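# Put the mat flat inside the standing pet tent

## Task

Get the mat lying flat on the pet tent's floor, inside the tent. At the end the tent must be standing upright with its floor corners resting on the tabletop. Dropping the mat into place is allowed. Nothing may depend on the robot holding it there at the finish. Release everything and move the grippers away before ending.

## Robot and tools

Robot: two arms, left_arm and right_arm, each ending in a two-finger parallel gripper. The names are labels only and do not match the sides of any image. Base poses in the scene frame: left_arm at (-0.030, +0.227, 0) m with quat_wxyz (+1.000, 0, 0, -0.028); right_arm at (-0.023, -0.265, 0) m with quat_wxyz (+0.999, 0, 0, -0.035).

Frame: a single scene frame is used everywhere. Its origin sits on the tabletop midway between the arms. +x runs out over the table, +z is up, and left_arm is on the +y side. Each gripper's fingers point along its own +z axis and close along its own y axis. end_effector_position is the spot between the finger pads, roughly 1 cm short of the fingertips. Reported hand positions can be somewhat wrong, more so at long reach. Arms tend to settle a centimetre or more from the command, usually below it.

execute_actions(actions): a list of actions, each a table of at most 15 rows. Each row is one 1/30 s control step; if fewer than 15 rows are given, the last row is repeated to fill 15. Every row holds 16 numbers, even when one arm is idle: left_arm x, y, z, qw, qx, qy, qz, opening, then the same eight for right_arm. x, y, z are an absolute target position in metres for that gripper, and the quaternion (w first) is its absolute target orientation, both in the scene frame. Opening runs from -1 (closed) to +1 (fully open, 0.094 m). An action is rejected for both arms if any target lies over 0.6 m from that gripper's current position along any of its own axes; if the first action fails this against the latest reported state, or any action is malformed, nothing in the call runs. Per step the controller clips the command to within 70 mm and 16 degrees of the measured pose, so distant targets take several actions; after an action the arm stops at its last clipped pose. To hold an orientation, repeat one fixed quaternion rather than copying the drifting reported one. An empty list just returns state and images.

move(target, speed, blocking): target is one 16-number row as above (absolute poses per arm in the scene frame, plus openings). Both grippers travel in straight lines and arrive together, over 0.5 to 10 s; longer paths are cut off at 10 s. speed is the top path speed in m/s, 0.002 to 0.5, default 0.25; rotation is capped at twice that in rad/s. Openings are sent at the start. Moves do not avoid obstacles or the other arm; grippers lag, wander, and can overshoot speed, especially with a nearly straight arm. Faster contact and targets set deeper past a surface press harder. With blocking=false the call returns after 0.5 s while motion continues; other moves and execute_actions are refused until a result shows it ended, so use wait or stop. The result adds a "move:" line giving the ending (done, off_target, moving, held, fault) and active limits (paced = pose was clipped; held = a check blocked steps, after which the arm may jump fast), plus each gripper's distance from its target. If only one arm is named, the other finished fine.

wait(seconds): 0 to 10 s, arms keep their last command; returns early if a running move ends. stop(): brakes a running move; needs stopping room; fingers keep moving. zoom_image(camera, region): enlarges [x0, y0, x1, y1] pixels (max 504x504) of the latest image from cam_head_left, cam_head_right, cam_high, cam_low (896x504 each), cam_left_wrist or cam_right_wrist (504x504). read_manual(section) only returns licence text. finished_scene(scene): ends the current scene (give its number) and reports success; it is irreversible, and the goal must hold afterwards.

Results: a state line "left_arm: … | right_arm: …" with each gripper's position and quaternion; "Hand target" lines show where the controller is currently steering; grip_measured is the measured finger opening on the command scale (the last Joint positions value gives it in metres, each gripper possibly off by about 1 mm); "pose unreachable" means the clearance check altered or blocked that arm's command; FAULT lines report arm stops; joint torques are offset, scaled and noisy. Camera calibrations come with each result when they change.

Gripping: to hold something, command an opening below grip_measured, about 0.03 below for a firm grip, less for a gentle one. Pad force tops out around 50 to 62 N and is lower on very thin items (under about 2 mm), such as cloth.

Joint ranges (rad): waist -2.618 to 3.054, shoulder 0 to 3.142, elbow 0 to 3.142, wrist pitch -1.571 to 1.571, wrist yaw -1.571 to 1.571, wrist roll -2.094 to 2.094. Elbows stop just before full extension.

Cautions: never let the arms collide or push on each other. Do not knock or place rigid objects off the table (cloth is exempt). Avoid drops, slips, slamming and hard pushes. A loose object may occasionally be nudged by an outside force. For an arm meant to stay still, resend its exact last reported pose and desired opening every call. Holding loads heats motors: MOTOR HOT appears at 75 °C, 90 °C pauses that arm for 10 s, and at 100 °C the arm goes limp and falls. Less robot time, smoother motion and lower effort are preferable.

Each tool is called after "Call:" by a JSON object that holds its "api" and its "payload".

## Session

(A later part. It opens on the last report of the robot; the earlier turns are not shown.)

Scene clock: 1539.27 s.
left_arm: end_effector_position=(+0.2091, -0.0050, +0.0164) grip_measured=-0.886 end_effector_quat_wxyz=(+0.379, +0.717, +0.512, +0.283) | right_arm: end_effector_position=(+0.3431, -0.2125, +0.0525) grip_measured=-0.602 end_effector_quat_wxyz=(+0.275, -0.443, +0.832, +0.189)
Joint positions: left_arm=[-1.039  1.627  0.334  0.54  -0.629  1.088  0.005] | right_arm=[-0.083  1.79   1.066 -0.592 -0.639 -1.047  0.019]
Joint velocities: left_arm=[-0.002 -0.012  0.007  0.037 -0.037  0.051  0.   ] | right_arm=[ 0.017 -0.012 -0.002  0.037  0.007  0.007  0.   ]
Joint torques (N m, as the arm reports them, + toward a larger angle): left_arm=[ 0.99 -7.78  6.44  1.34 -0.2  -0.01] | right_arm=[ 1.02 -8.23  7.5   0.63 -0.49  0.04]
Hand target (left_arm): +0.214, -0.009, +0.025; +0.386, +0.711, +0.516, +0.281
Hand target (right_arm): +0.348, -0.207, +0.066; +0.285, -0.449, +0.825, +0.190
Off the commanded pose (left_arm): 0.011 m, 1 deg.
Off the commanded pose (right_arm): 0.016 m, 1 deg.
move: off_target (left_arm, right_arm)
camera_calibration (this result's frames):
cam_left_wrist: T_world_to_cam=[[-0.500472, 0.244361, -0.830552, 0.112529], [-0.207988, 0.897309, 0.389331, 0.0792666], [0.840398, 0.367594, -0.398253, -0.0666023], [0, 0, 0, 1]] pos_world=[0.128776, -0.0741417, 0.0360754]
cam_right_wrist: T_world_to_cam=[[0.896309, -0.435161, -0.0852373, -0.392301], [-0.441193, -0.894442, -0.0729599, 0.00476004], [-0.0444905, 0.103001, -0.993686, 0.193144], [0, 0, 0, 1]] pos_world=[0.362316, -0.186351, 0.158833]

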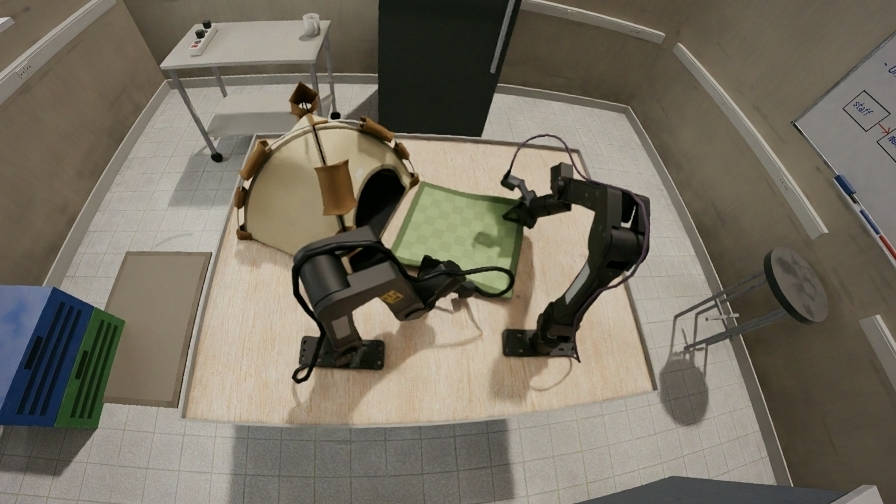

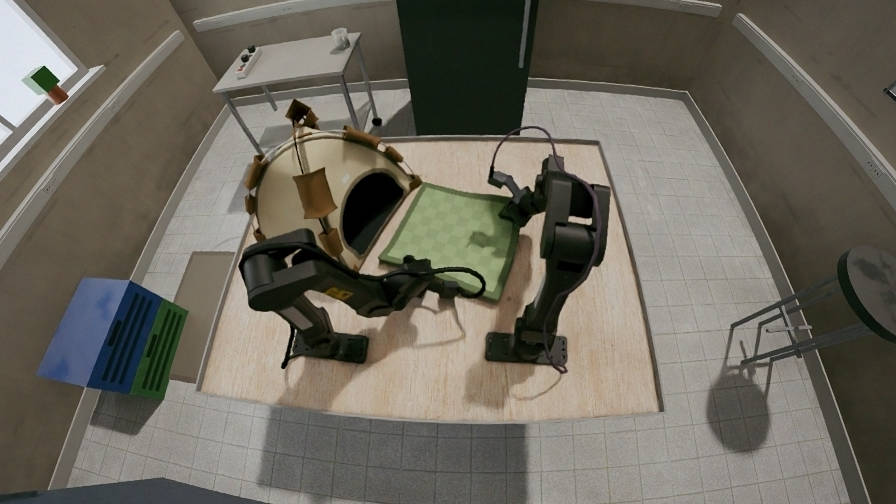

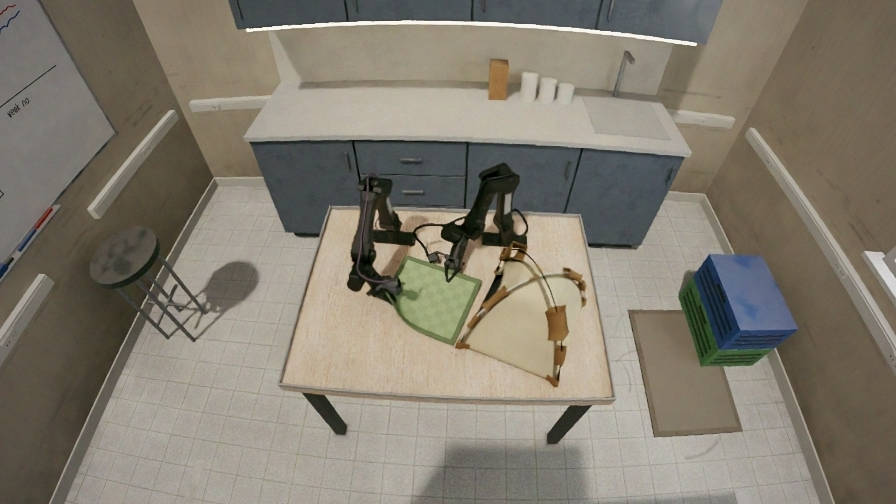

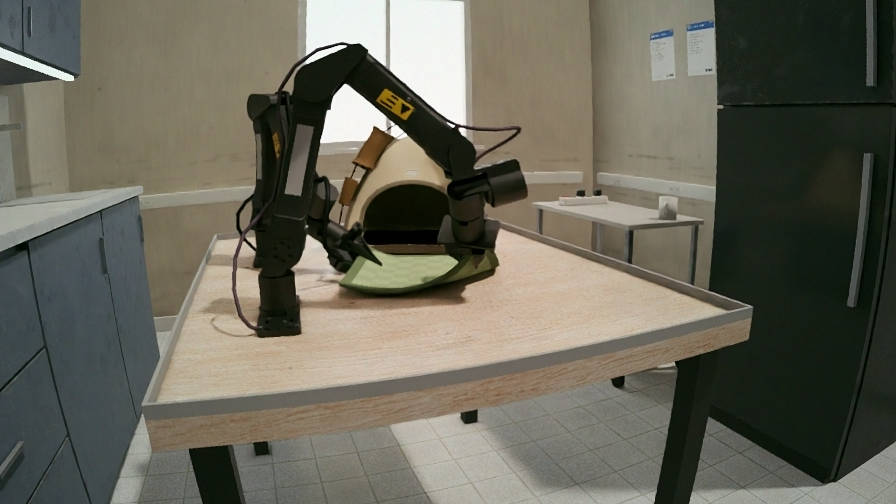

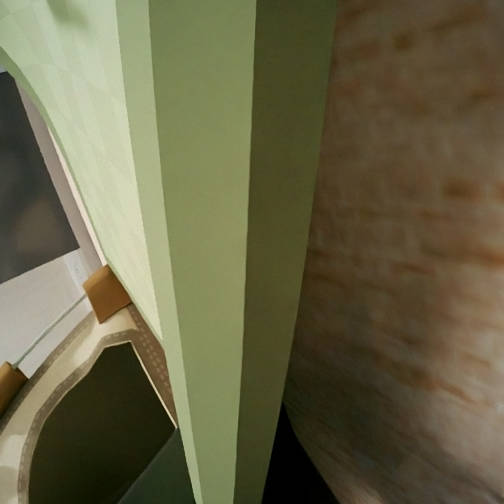

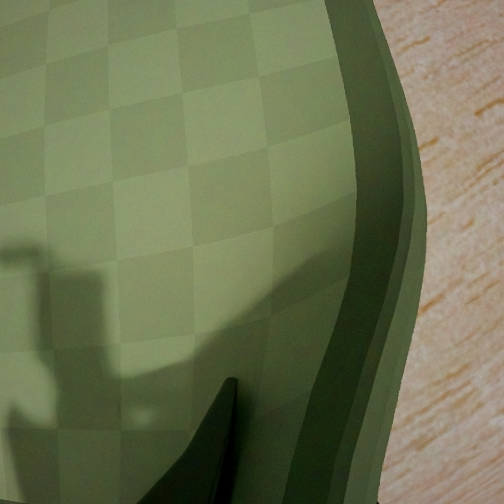

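Call:
{"api": "move", "payload": {"target": [0.214,-0.009,0.025,0.3860,0.7110,0.5165,0.2805,-0.915,0.374,-0.202,0.068,0.1982,-0.5566,0.7949,0.1388,-0.35], "speed": 0.12}}

Scene clock: 1549.97 s.
left_arm: end_effector_position=(+0.2093, -0.0047, +0.0166) grip_measured=-0.886 end_effector_quat_wxyz=(+0.379, +0.717, +0.512, +0.284) | right_arm: end_effector_position=(+0.3704, -0.2090, +0.0611) grip_measured=-0.352 end_effector_quat_wxyz=(+0.194, -0.548, +0.803, +0.134)
Joint positions: left_arm=[-1.039  1.627  0.334  0.54  -0.631  1.088  0.005] | right_arm=[ 0.011  1.934  1.387 -0.868 -0.452 -1.221  0.03 ]
Joint velocities: left_arm=[-0.002  0.002 -0.002 -0.022 -0.007  0.022 -0.   ] | right_arm=[-0.032 -0.007 -0.027 -0.037 -0.037 -0.037  0.   ]
Joint torques (N m, as the arm reports them, + toward a larger angle): left_arm=[ 0.93 -7.74  6.45  1.37 -0.21 -0.03] | right_arm=[ 1.03 -7.97  7.78  0.4  -0.45 -0.06]
Hand target (left_arm): +0.214, -0.009, +0.025; +0.386, +0.711, +0.516, +0.281
Hand target (right_arm): +0.374, -0.202, +0.068; +0.198, -0.557, +0.794, +0.139
Off the commanded pose (left_arm): 0.011 m, 1 deg.
Off the commanded pose (right_arm): 0.010 m, 2 deg.
move: off_target (left_arm)
camera_calibration (this result's frames):
cam_left_wrist: T_world_to_cam=[[-0.499724, 0.244122, -0.831072, 0.112548], [-0.210028, 0.89668, 0.389684, 0.0793895], [0.840336, 0.369283, -0.39682, -0.066831], [0, 0, 0, 1]] pos_world=[0.129077, -0.0739827, 0.0360784]
cam_right_wrist: T_world_to_cam=[[0.964789, -0.259942, -0.0401482, -0.40608], [-0.252504, -0.958084, 0.135336, -0.0753535], [-0.0736449, -0.120433, -0.989986, 0.166434], [0, 0, 0, 1]] pos_world=[0.385012, -0.157708, 0.158662]

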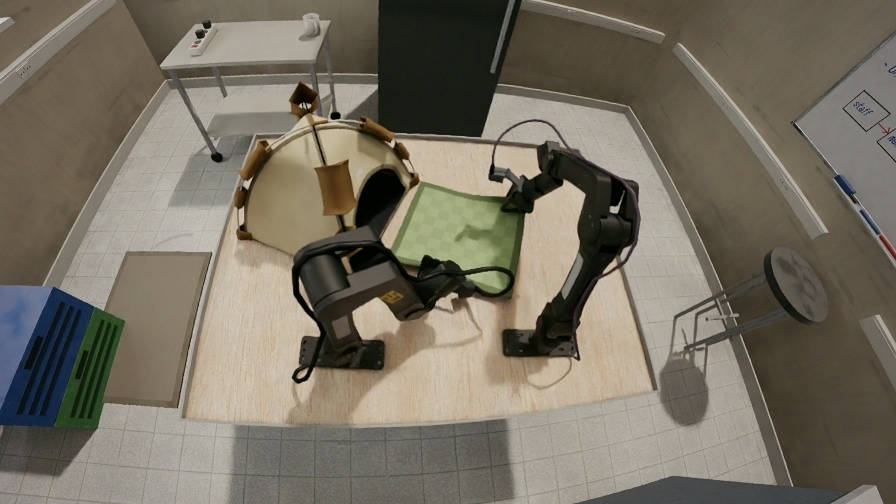

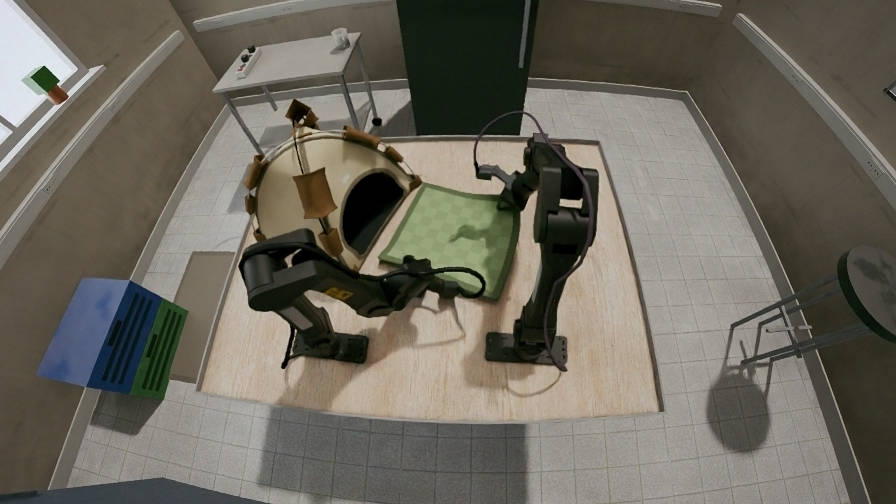

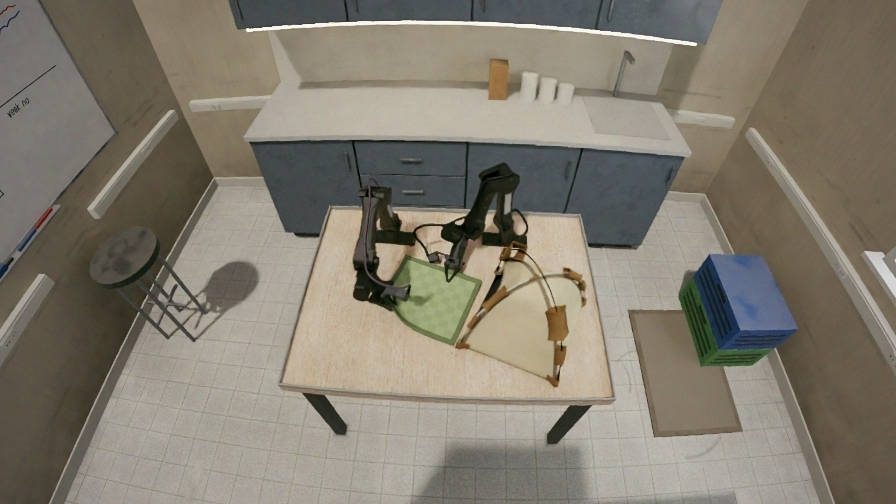

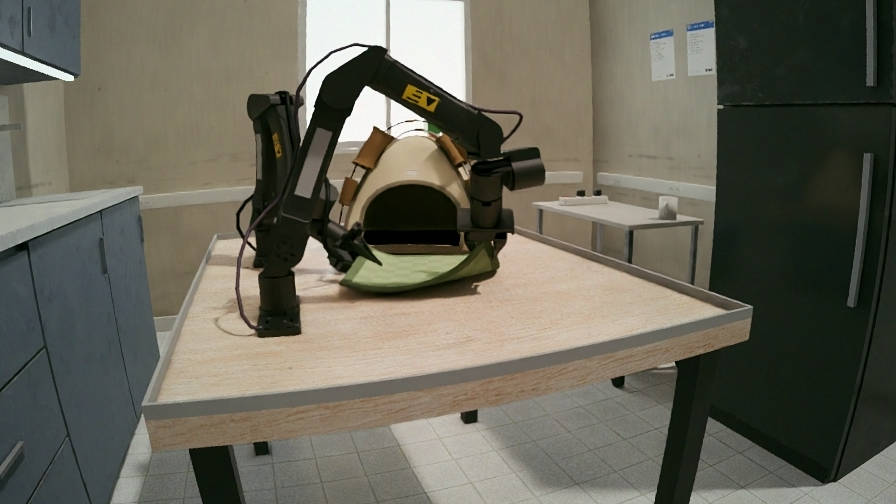

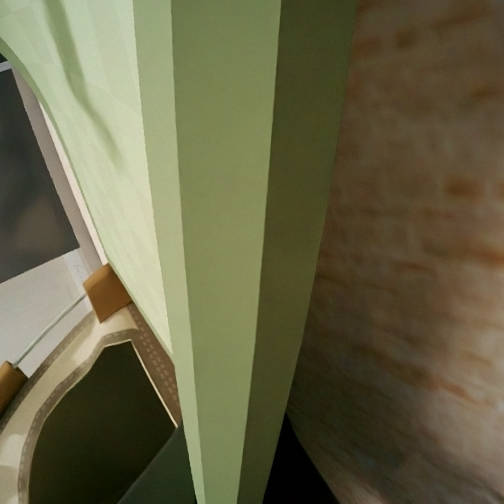

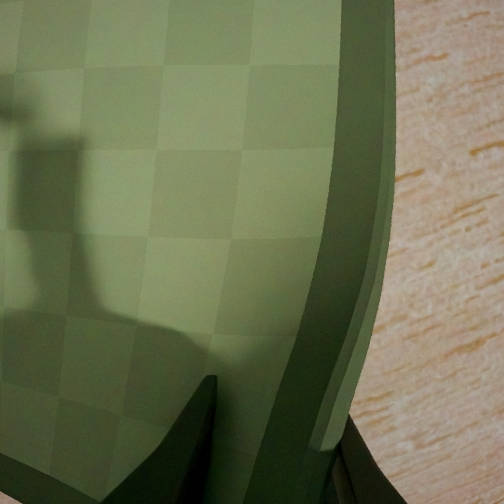

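Call:
{"api": "execute_actions", "payload": {"actions": [[[0.214,-0.009,0.025,0.3860,0.7110,0.5165,0.2805,-0.915,0.374,-0.202,0.066,0.1982,-0.5566,0.7949,0.1388,-0.35],[0.214,-0.009,0.025,0.3860,0.7110,0.5165,0.2805,-0.915,0.374,-0.201,0.064,0.1982,-0.5566,0.7949,0.1388,-0.35],[0.214,-0.009,0.025,0.3860,0.7110,0.5165,0.2805,-0.915,0.375,-0.200,0.062,0.1982,-0.5566,0.7949,0.1388,-0.35],[0.214,-0.009,0.025,0.3860,0.7110,0.5165,0.2805,-0.915,0.375,-0.199,0.060,0.1982,-0.5566,0.7949,0.1388,-0.35],[0.214,-0.009,0.025,0.3860,0.7110,0.5165,0.2805,-0.915,0.375,-0.198,0.058,0.1982,-0.5566,0.7949,0.1388,-0.35],[0.214,-0.009,0.025,0.3860,0.7110,0.5165,0.2805,-0.915,0.376,-0.197,0.056,0.1982,-0.5566,0.7949,0.1388,-0.35],[0.214,-0.009,0.025,0.3860,0.7110,0.5165,0.2805,-0.915,0.376,-0.196,0.054,0.1982,-0.5566,0.7949,0.1388,-0.35],[0.214,-0.009,0.025,0.3860,0.7110,0.5165,0.2805,-0.915,0.376,-0.195,0.052,0.1982,-0.5566,0.7949,0.1388,-0.35],[0.214,-0.009,0.025,0.3860,0.7110,0.5165,0.2805,-0.915,0.377,-0.194,0.050,0.1982,-0.5566,0.7949,0.1388,-0.35],[0.214,-0.009,0.025,0.3860,0.7110,0.5165,0.2805,-0.915,0.377,-0.193,0.048,0.1982,-0.5566,0.7949,0.1388,-0.35],[0.214,-0.009,0.025,0.3860,0.7110,0.5165,0.2805,-0.915,0.378,-0.192,0.047,0.1982,-0.5566,0.7949,0.1388,-0.35],[0.214,-0.009,0.025,0.3860,0.7110,0.5165,0.2805,-0.915,0.378,-0.190,0.046,0.1982,-0.5566,0.7949,0.1388,-0.35],[0.214,-0.009,0.025,0.3860,0.7110,0.5165,0.2805,-0.915,0.379,-0.188,0.045,0.1982,-0.5566,0.7949,0.1388,-0.35],[0.214,-0.009,0.025,0.3860,0.7110,0.5165,0.2805,-0.915,0.380,-0.186,0.045,0.1982,-0.5566,0.7949,0.1388,-0.35],[0.214,-0.009,0.025,0.3860,0.7110,0.5165,0.2805,-0.915,0.380,-0.184,0.045,0.1982,-0.5566,0.7949,0.1388,-0.35]]]}}

Call:
{"api": "move", "payload": {"target": [0.214,-0.009,0.025,0.3860,0.7110,0.5165,0.2805,-0.915,0.398,-0.133,0.048,0.1982,-0.5566,0.7949,0.1388,-0.35], "speed": 0.06}}

Scene clock: 1565.33 s.
left_arm: end_effector_position=(+0.2092, -0.0046, +0.0165) grip_measured=-0.886 end_effector_quat_wxyz=(+0.379, +0.717, +0.512, +0.284) | right_arm: end_effector_position=(+0.3774, -0.1973, +0.0472) grip_measured=-0.352 end_effector_quat_wxyz=(+0.192, -0.555, +0.799, +0.132)
Joint positions: left_arm=[-1.039  1.627  0.334  0.539 -0.631  1.088  0.005] | right_arm=[ 0.045  1.975  1.387 -0.817 -0.442 -1.203  0.03 ]
Joint velocities: left_arm=[-0.032 -0.007 -0.022  0.007 -0.037 -0.095 -0.001] | right_arm=[ 0.115  0.066 -0.002  0.168  0.022  0.139 -0.   ]
Joint torques (N m, as the arm reports them, + toward a larger angle): left_arm=[ 0.94 -7.79  6.45  1.36 -0.19 -0.01] | right_arm=[ 1.6  -8.62  4.85  0.8  -0.52  0.06]
Hand target (left_arm): +0.214, -0.009, +0.025; +0.386, +0.711, +0.516, +0.281
Hand target (right_arm): +0.379, -0.184, +0.045; +0.198, -0.557, +0.795, +0.139
Off the commanded pose (left_arm): 0.011 m, 1 deg.
Off the commanded pose (right_arm): 0.014 m, 1 deg.
camera_calibration (this result's frames):
cam_left_wrist: T_world_to_cam=[[-0.500015, 0.244685, -0.830731, 0.112456], [-0.209892, 0.896415, 0.390365, 0.079295], [0.840197, 0.369552, -0.396864, -0.0668409], [0, 0, 0, 1]] pos_world=[0.129033, -0.0738965, 0.0359404]
cam_right_wrist: T_world_to_cam=[[0.968941, -0.244643, -0.0361051, -0.409125], [-0.237366, -0.961032, 0.141682, -0.067121], [-0.0693598, -0.128712, -0.989254, 0.151285], [0, 0, 0, 1]] pos_world=[0.390978, -0.145123, 0.144397]

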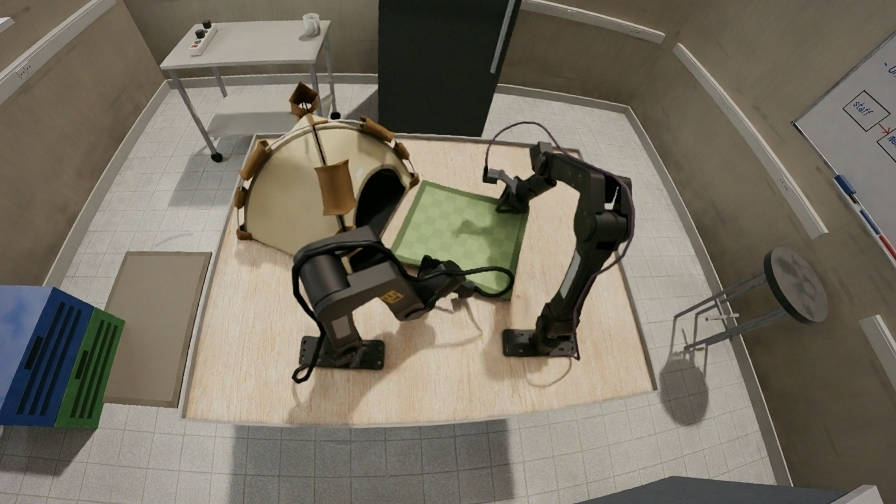

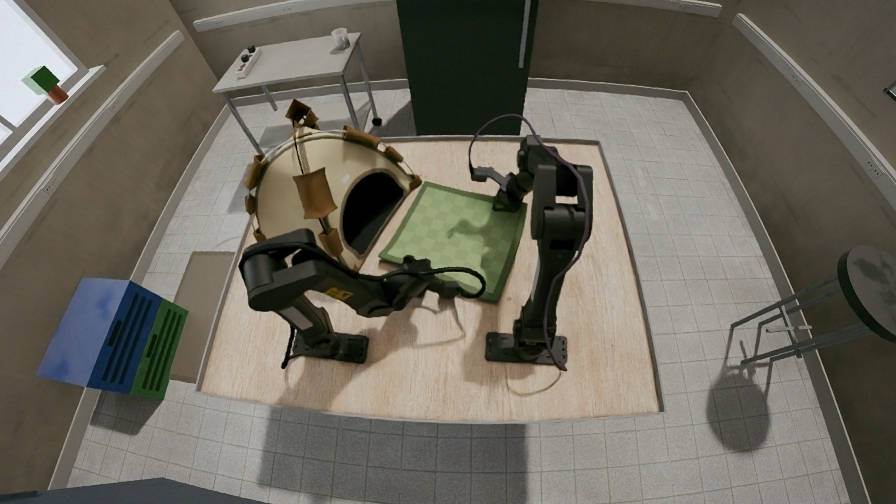

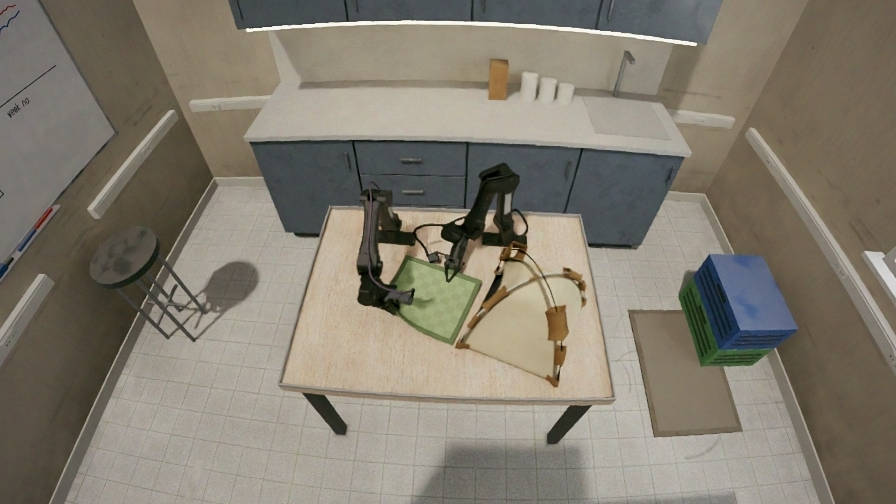

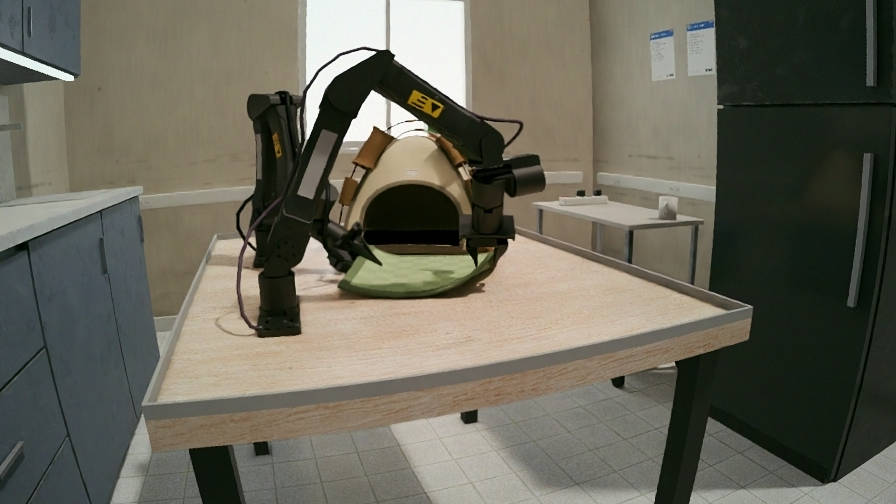

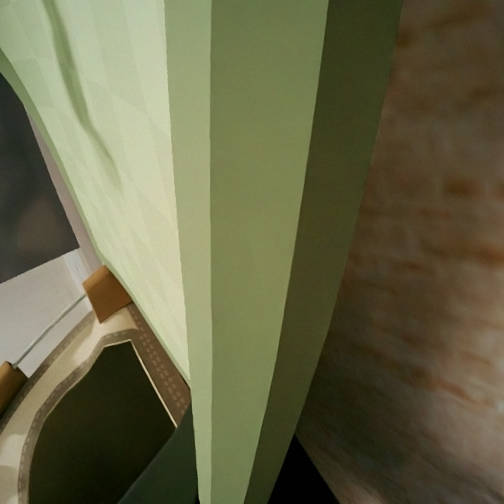

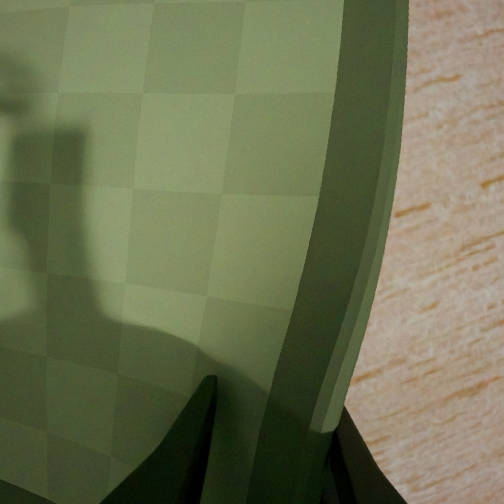

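Scene clock: 1566.77 s.
left_arm: end_effector_position=(+0.2092, -0.0046, +0.0165) grip_measured=-0.886 end_effector_quat_wxyz=(+0.379, +0.717, +0.512, +0.284) | right_arm: end_effector_position=(+0.3866, -0.1425, +0.0397) grip_measured=-0.352 end_effector_quat_wxyz=(+0.180, -0.552, +0.802, +0.139)
Joint positions: left_arm=[-1.039  1.627  0.334  0.539 -0.631  1.088  0.005] | right_arm=[ 0.189  2.032  1.441 -0.776 -0.414 -1.045  0.03 ]
Joint velocities: left_arm=[-0.012 -0.017  0.002  0.037  0.051 -0.037 -0.   ] | right_arm=[ 0.017  0.022 -0.002  0.022 -0.066 -0.066 -0.001]
Joint torques (N m, as the arm reports them, + toward a larger angle): left_arm=[ 0.95 -7.79  6.41  1.38 -0.2  -0.01] | right_arm=[ 1.15 -8.82  7.66  0.91 -0.39  0.14]
Hand target (left_arm): +0.214, -0.009, +0.025; +0.386, +0.711, +0.516, +0.281
Hand target (right_arm): +0.397, -0.133, +0.048; +0.199, -0.556, +0.795, +0.139
Off the commanded pose (left_arm): 0.011 m, 1 deg.
Off the commanded pose (right_arm): 0.017 m, 2 deg.
move: off_target (left_arm, right_arm)
camera_calibration (this result's frames):
cam_left_wrist: T_world_to_cam=[[-0.500015, 0.244685, -0.830731, 0.112456], [-0.209892, 0.896415, 0.390365, 0.079295], [0.840197, 0.369552, -0.396864, -0.0668409], [0, 0, 0, 1]] pos_world=[0.129033, -0.0738965, 0.0359404]
cam_right_wrist: T_world_to_cam=[[0.966875, -0.247469, -0.0625453, -0.403441], [-0.236027, -0.960092, 0.150046, -0.0118952], [-0.097181, -0.130313, -0.986699, 0.161994], [0, 0, 0, 1]] pos_world=[0.403012, -0.0901496, 0.136391]

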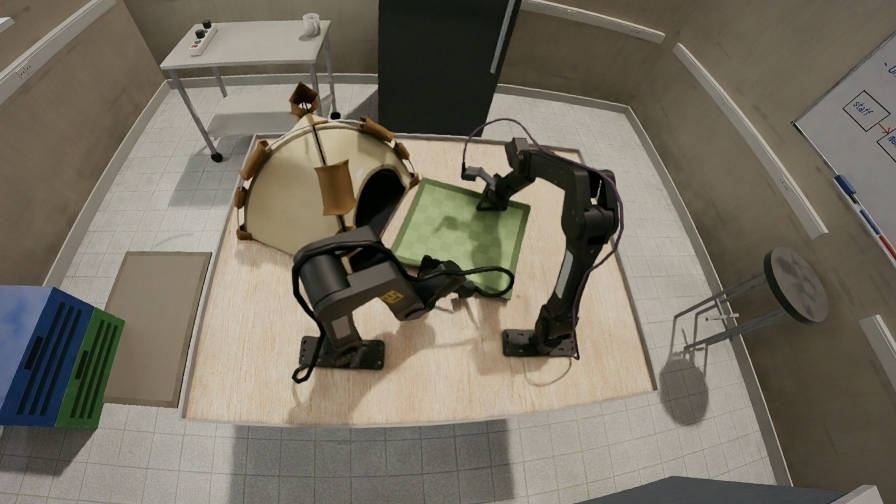

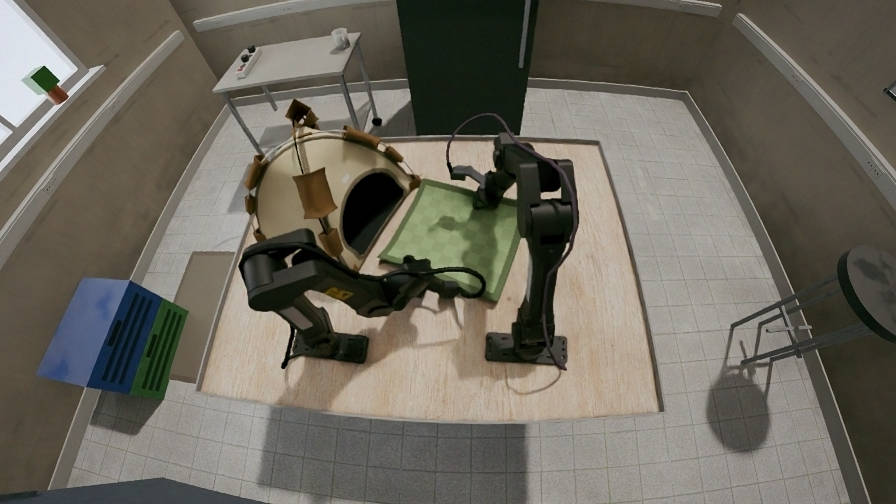

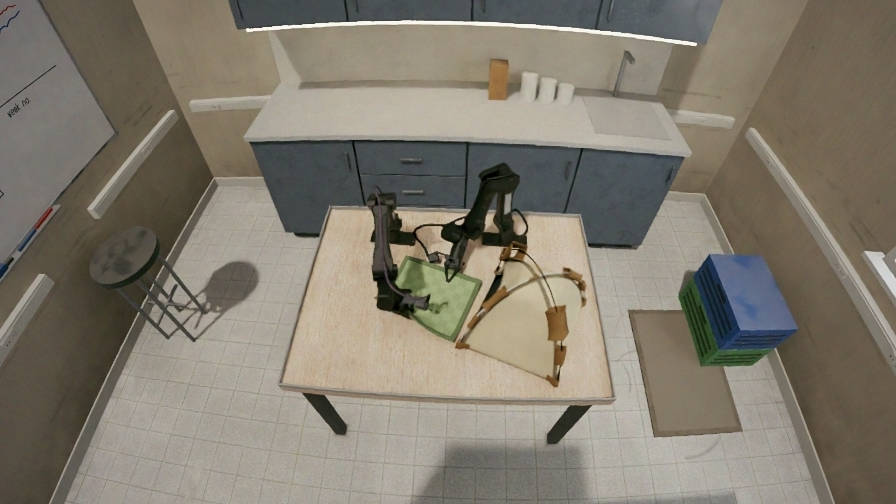

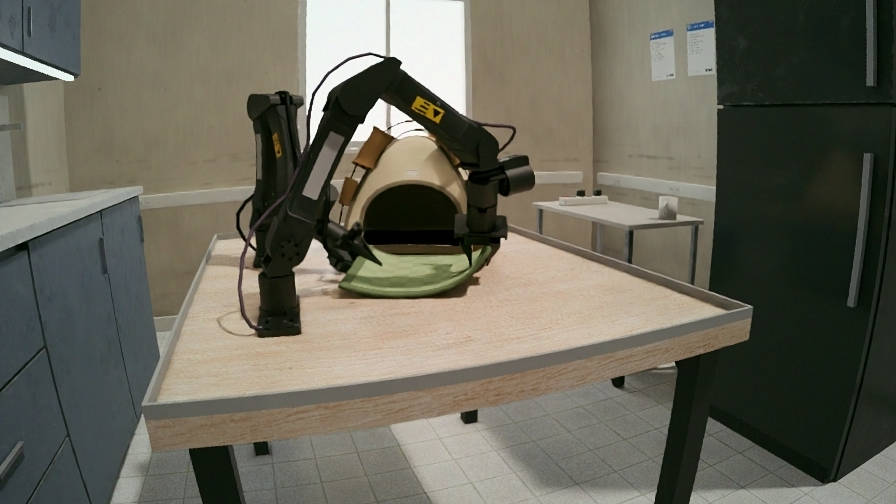

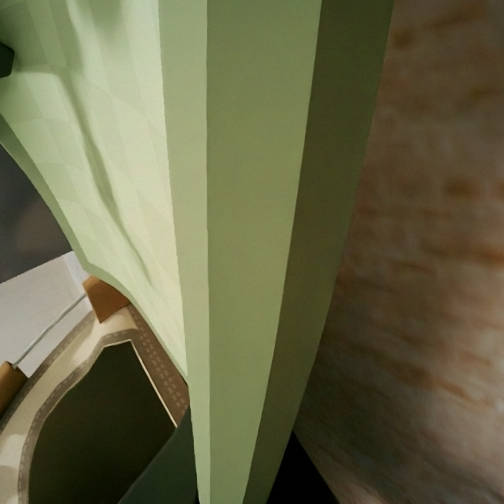

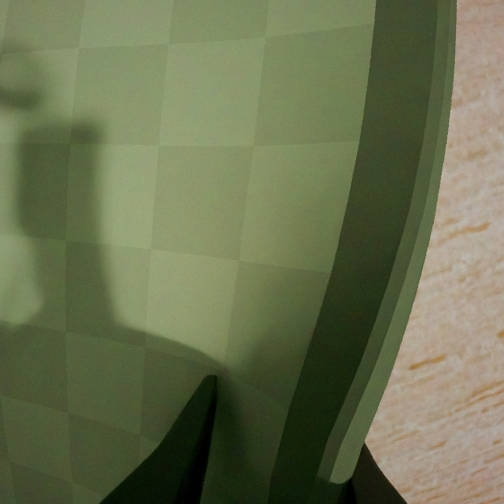

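Call:
{"api": "move", "payload": {"target": [0.214,-0.009,0.025,0.3860,0.7110,0.5165,0.2805,-0.915,0.422,-0.058,0.056,0.1982,-0.5566,0.7949,0.1388,-0.35], "speed": 0.07}}

Scene clock: 1571.57 s.
left_arm: end_effector_position=(+0.2092, -0.0046, +0.0165) grip_measured=-0.886 end_effector_quat_wxyz=(+0.379, +0.717, +0.512, +0.284) | right_arm: end_effector_position=(+0.4178, -0.0666, +0.0477) grip_measured=-0.352 end_effector_quat_wxyz=(+0.191, -0.554, +0.799, +0.133)
Joint positions: left_arm=[-1.039  1.627  0.334  0.539 -0.631  1.088  0.005] | right_arm=[ 0.356  2.158  1.659 -0.776 -0.371 -0.871  0.03 ]
Joint velocities: left_arm=[ 0.002 -0.002 -0.002 -0.081  0.037  0.037  0.   ] | right_arm=[ 0.007 -0.007  0.002  0.051 -0.037 -0.007  0.   ]
Joint torques (N m, as the arm reports them, + toward a larger angle): left_arm=[ 0.93 -7.68  6.47  1.37 -0.19 -0.04] | right_arm=[  0.91 -10.17   8.03   0.81  -0.31   0.09]
Hand target (left_arm): +0.214, -0.009, +0.025; +0.386, +0.711, +0.516, +0.281
Hand target (right_arm): +0.420, -0.057, +0.056; +0.199, -0.556, +0.795, +0.138
Off the commanded pose (left_arm): 0.011 m, 1 deg.
Off the commanded pose (right_arm): 0.013 m, 1 deg.
move: off_target (left_arm, right_arm)
camera_calibration (this result's frames):
cam_left_wrist: T_world_to_cam=[[-0.500015, 0.244685, -0.830731, 0.112456], [-0.209892, 0.896415, 0.390365, 0.079295], [0.840197, 0.369552, -0.396864, -0.0668409], [0, 0, 0, 1]] pos_world=[0.129033, -0.0738965, 0.0359404]
cam_right_wrist: T_world_to_cam=[[0.968434, -0.246257, -0.0386318, -0.415971], [-0.238695, -0.960809, 0.140966, 0.0685724], [-0.0718316, -0.127295, -0.98926, 0.172501], [0, 0, 0, 1]] pos_world=[0.431599, -0.0145922, 0.144913]

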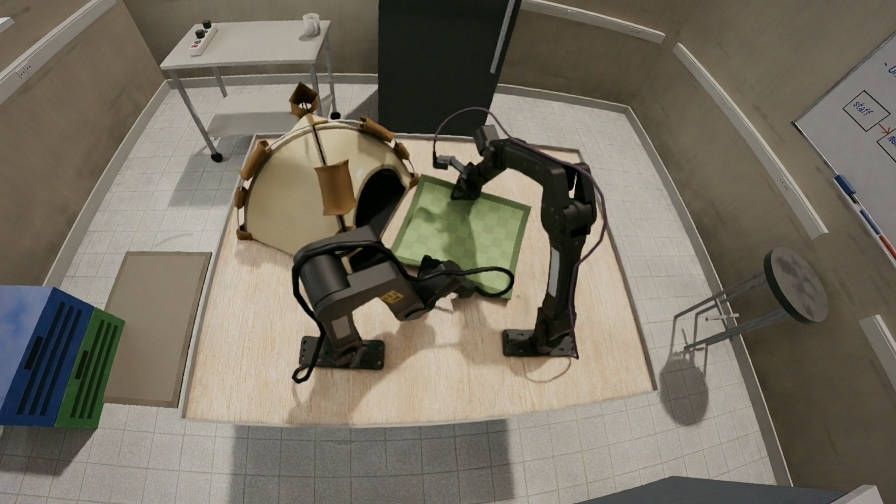

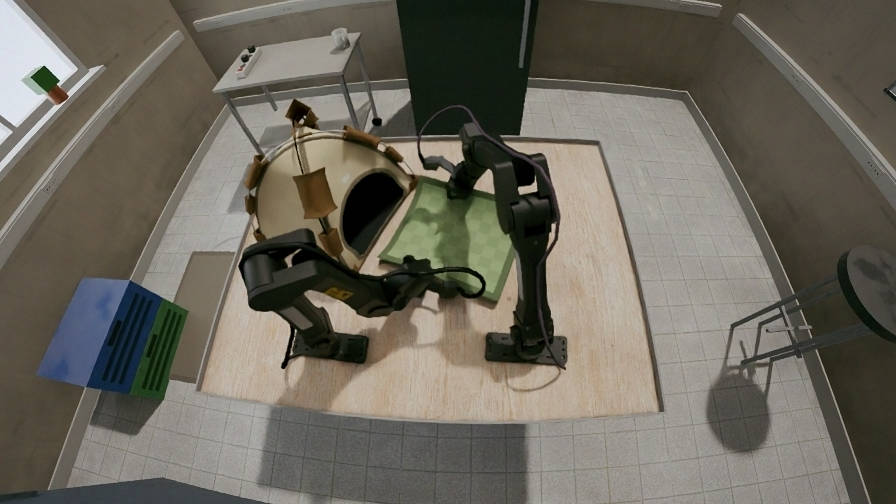

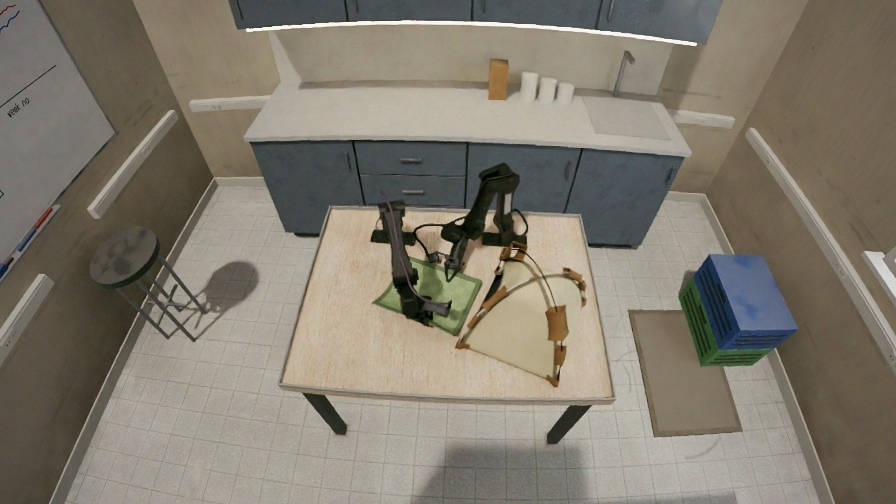

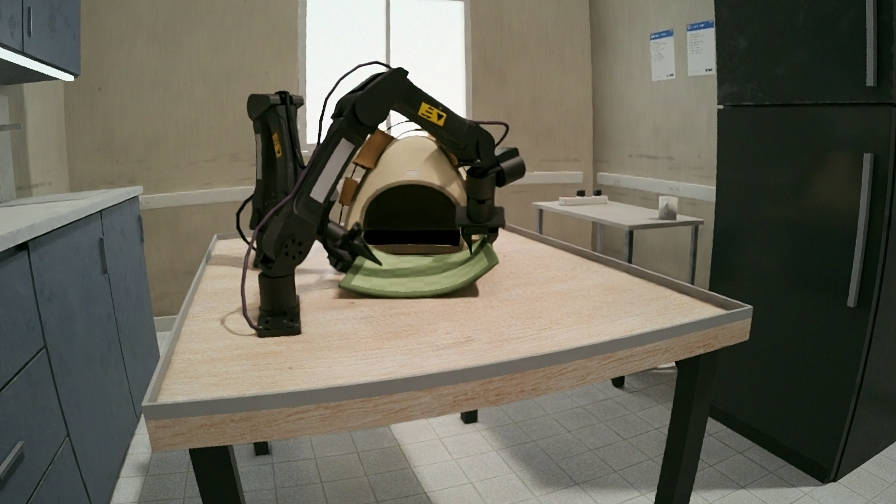

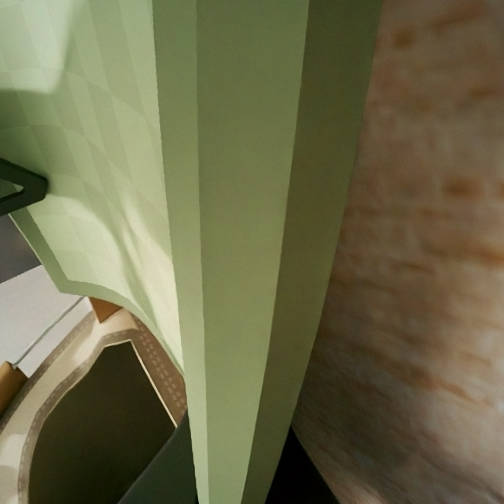

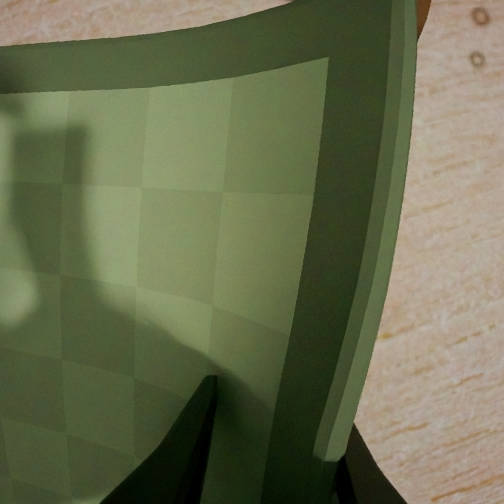

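Call:
{"api": "execute_actions", "payload": {"actions": [[[0.214,-0.009,0.025,0.3860,0.7110,0.5165,0.2805,-0.915,0.419,-0.057,0.056,0.1982,-0.5566,0.7949,0.1388,-0.35],[0.214,-0.009,0.025,0.3860,0.7110,0.5165,0.2805,-0.915,0.416,-0.056,0.056,0.1982,-0.5566,0.7949,0.1388,-0.35],[0.214,-0.009,0.025,0.3860,0.7110,0.5165,0.2805,-0.915,0.413,-0.055,0.056,0.1982,-0.5566,0.7949,0.1388,-0.36],[0.214,-0.009,0.025,0.3860,0.7110,0.5165,0.2805,-0.915,0.410,-0.054,0.056,0.1982,-0.5566,0.7949,0.1388,-0.38],[0.214,-0.009,0.025,0.3860,0.7110,0.5165,0.2805,-0.915,0.407,-0.053,0.056,0.1982,-0.5566,0.7949,0.1388,-0.40],[0.214,-0.009,0.025,0.3860,0.7110,0.5165,0.2805,-0.915,0.404,-0.052,0.056,0.1982,-0.5566,0.7949,0.1388,-0.43],[0.214,-0.009,0.025,0.3860,0.7110,0.5165,0.2805,-0.915,0.401,-0.051,0.056,0.1982,-0.5566,0.7949,0.1388,-0.46],[0.214,-0.009,0.025,0.3860,0.7110,0.5165,0.2805,-0.915,0.399,-0.050,0.056,0.1982,-0.5566,0.7949,0.1388,-0.49],[0.214,-0.009,0.025,0.3860,0.7110,0.5165,0.2805,-0.915,0.399,-0.050,0.056,0.1982,-0.5566,0.7949,0.1388,-0.52],[0.214,-0.009,0.025,0.3860,0.7110,0.5165,0.2805,-0.915,0.399,-0.050,0.056,0.1982,-0.5566,0.7949,0.1388,-0.55],[0.214,-0.009,0.025,0.3860,0.7110,0.5165,0.2805,-0.915,0.399,-0.050,0.056,0.1982,-0.5566,0.7949,0.1388,-0.58],[0.214,-0.009,0.025,0.3860,0.7110,0.5165,0.2805,-0.915,0.399,-0.050,0.056,0.1982,-0.5566,0.7949,0.1388,-0.61],[0.214,-0.009,0.025,0.3860,0.7110,0.5165,0.2805,-0.915,0.399,-0.050,0.056,0.1982,-0.5566,0.7949,0.1388,-0.64],[0.214,-0.009,0.025,0.3860,0.7110,0.5165,0.2805,-0.915,0.399,-0.050,0.056,0.1982,-0.5566,0.7949,0.1388,-0.67],[0.214,-0.009,0.025,0.3860,0.7110,0.5165,0.2805,-0.915,0.399,-0.050,0.056,0.1982,-0.5566,0.7949,0.1388,-0.70]],[[0.214,-0.009,0.025,0.3860,0.7110,0.5165,0.2805,-0.915,0.399,-0.050,0.056,0.1982,-0.5566,0.7949,0.1388,-0.73],[0.214,-0.009,0.025,0.3860,0.7110,0.5165,0.2805,-0.915,0.399,-0.050,0.056,0.1982,-0.5566,0.7949,0.1388,-0.76],[0.214,-0.009,0.025,0.3860,0.7110,0.5165,0.2805,-0.915,0.399,-0.050,0.056,0.1982,-0.5566,0.7949,0.1388,-0.79],[0.214,-0.009,0.025,0.3860,0.7110,0.5165,0.2805,-0.915,0.399,-0.050,0.056,0.1982,-0.5566,0.7949,0.1388,-0.82],[0.214,-0.009,0.025,0.3860,0.7110,0.5165,0.2805,-0.915,0.399,-0.050,0.056,0.1982,-0.5566,0.7949,0.1388,-0.85],[0.214,-0.009,0.025,0.3860,0.7110,0.5165,0.2805,-0.915,0.399,-0.050,0.056,0.1982,-0.5566,0.7949,0.1388,-0.88],[0.214,-0.009,0.025,0.3860,0.7110,0.5165,0.2805,-0.915,0.399,-0.050,0.056,0.1982,-0.5566,0.7949,0.1388,-0.915]]]}}

Scene clock: 1585.77 s.
left_arm: end_effector_position=(+0.2099, -0.0036, +0.0162) grip_measured=-0.886 end_effector_quat_wxyz=(+0.377, +0.717, +0.513, +0.284) | right_arm: end_effector_position=(+0.4018, -0.0570, +0.0481) grip_measured=-0.884 end_effector_quat_wxyz=(+0.186, -0.553, +0.800, +0.136)
Joint positions: left_arm=[-1.035  1.627  0.334  0.538 -0.631  1.088  0.005] | right_arm=[ 0.388  2.117  1.598 -0.755 -0.364 -0.838  0.005]
Joint velocities: left_arm=[-0.002  0.017 -0.002  0.051 -0.022 -0.081 -0.001] | right_arm=[ 0.007 -0.002  0.022 -0.022 -0.037 -0.022  0.   ]
Joint torques (N m, as the arm reports them, + toward a larger angle): left_arm=[ 0.65 -7.83  6.42  1.4  -0.2  -0.01] | right_arm=[  0.96 -12.08   4.28   1.14  -0.33   0.1 ]
Hand target (left_arm): +0.214, -0.009, +0.025; +0.386, +0.711, +0.517, +0.281
Hand target (right_arm): +0.399, -0.050, +0.056; +0.198, -0.557, +0.795, +0.139
Off the commanded pose (left_arm): 0.011 m, 1 deg.
Off the commanded pose (right_arm): 0.011 m, 2 deg.
camera_calibration (this result's frames):
cam_left_wrist: T_world_to_cam=[[-0.501437, 0.244091, -0.830049, 0.11264], [-0.212693, 0.89516, 0.391727, 0.079179], [0.838644, 0.372972, -0.39695, -0.0675539], [0, 0, 0, 1]] pos_world=[0.129976, -0.0731766, 0.0356644]
cam_right_wrist: T_world_to_cam=[[0.967882, -0.246476, -0.0495371, -0.397381], [-0.237162, -0.960529, 0.14539, 0.0731134], [-0.0834169, -0.128972, -0.988134, 0.177467], [0, 0, 0, 1]] pos_world=[0.416762, -0.00482899, 0.145046]

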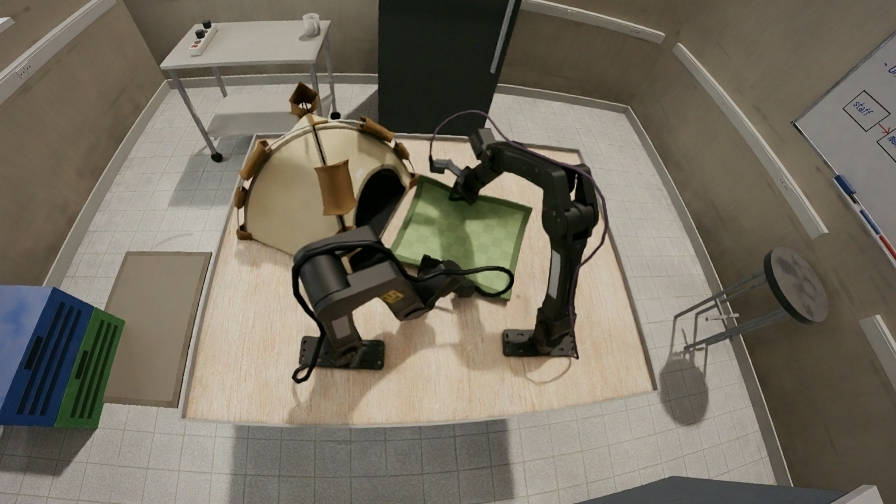

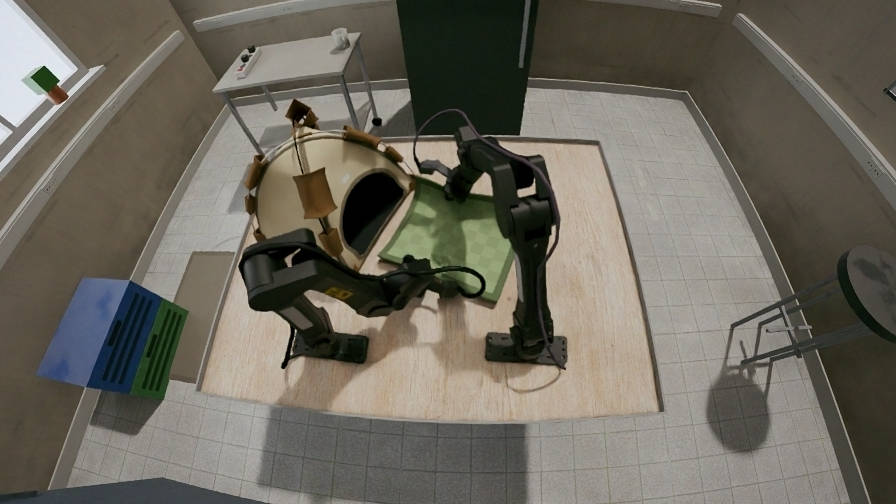

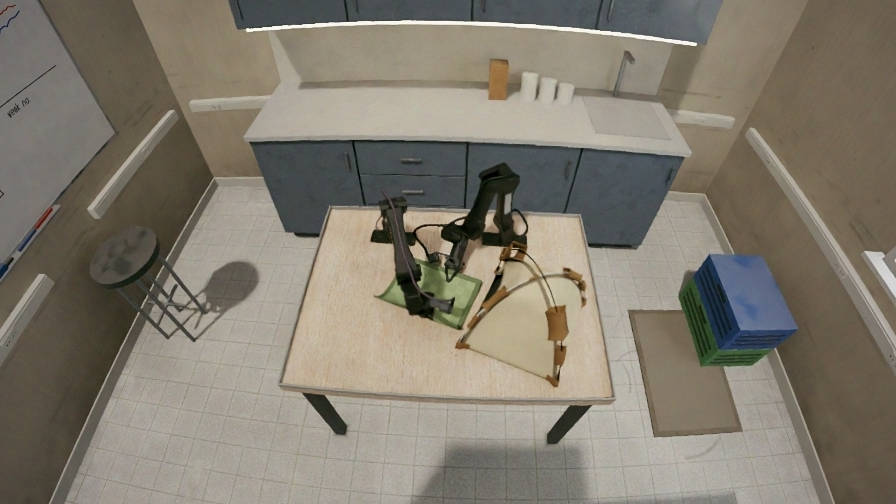

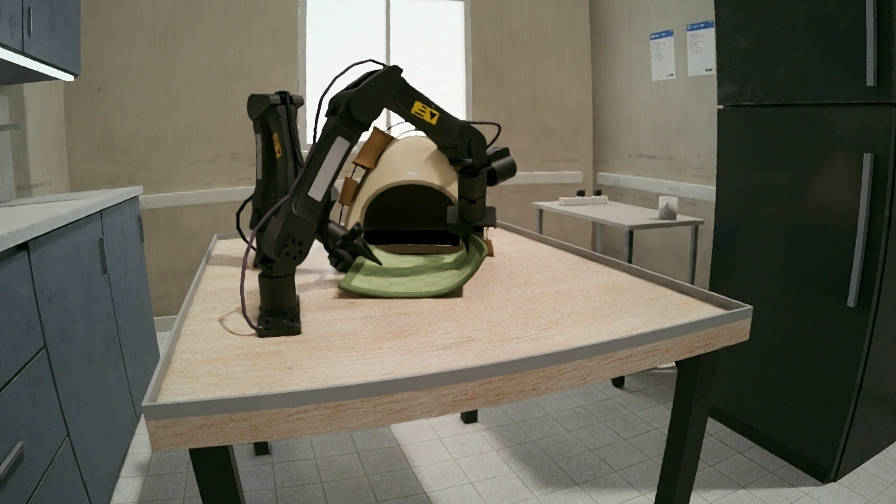

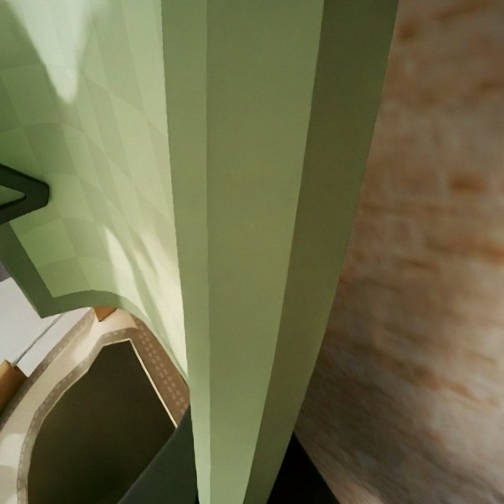

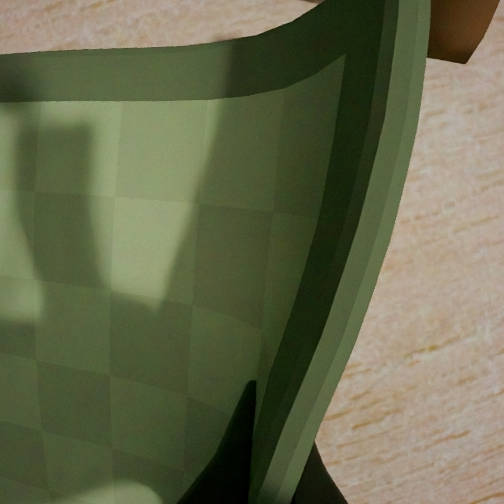

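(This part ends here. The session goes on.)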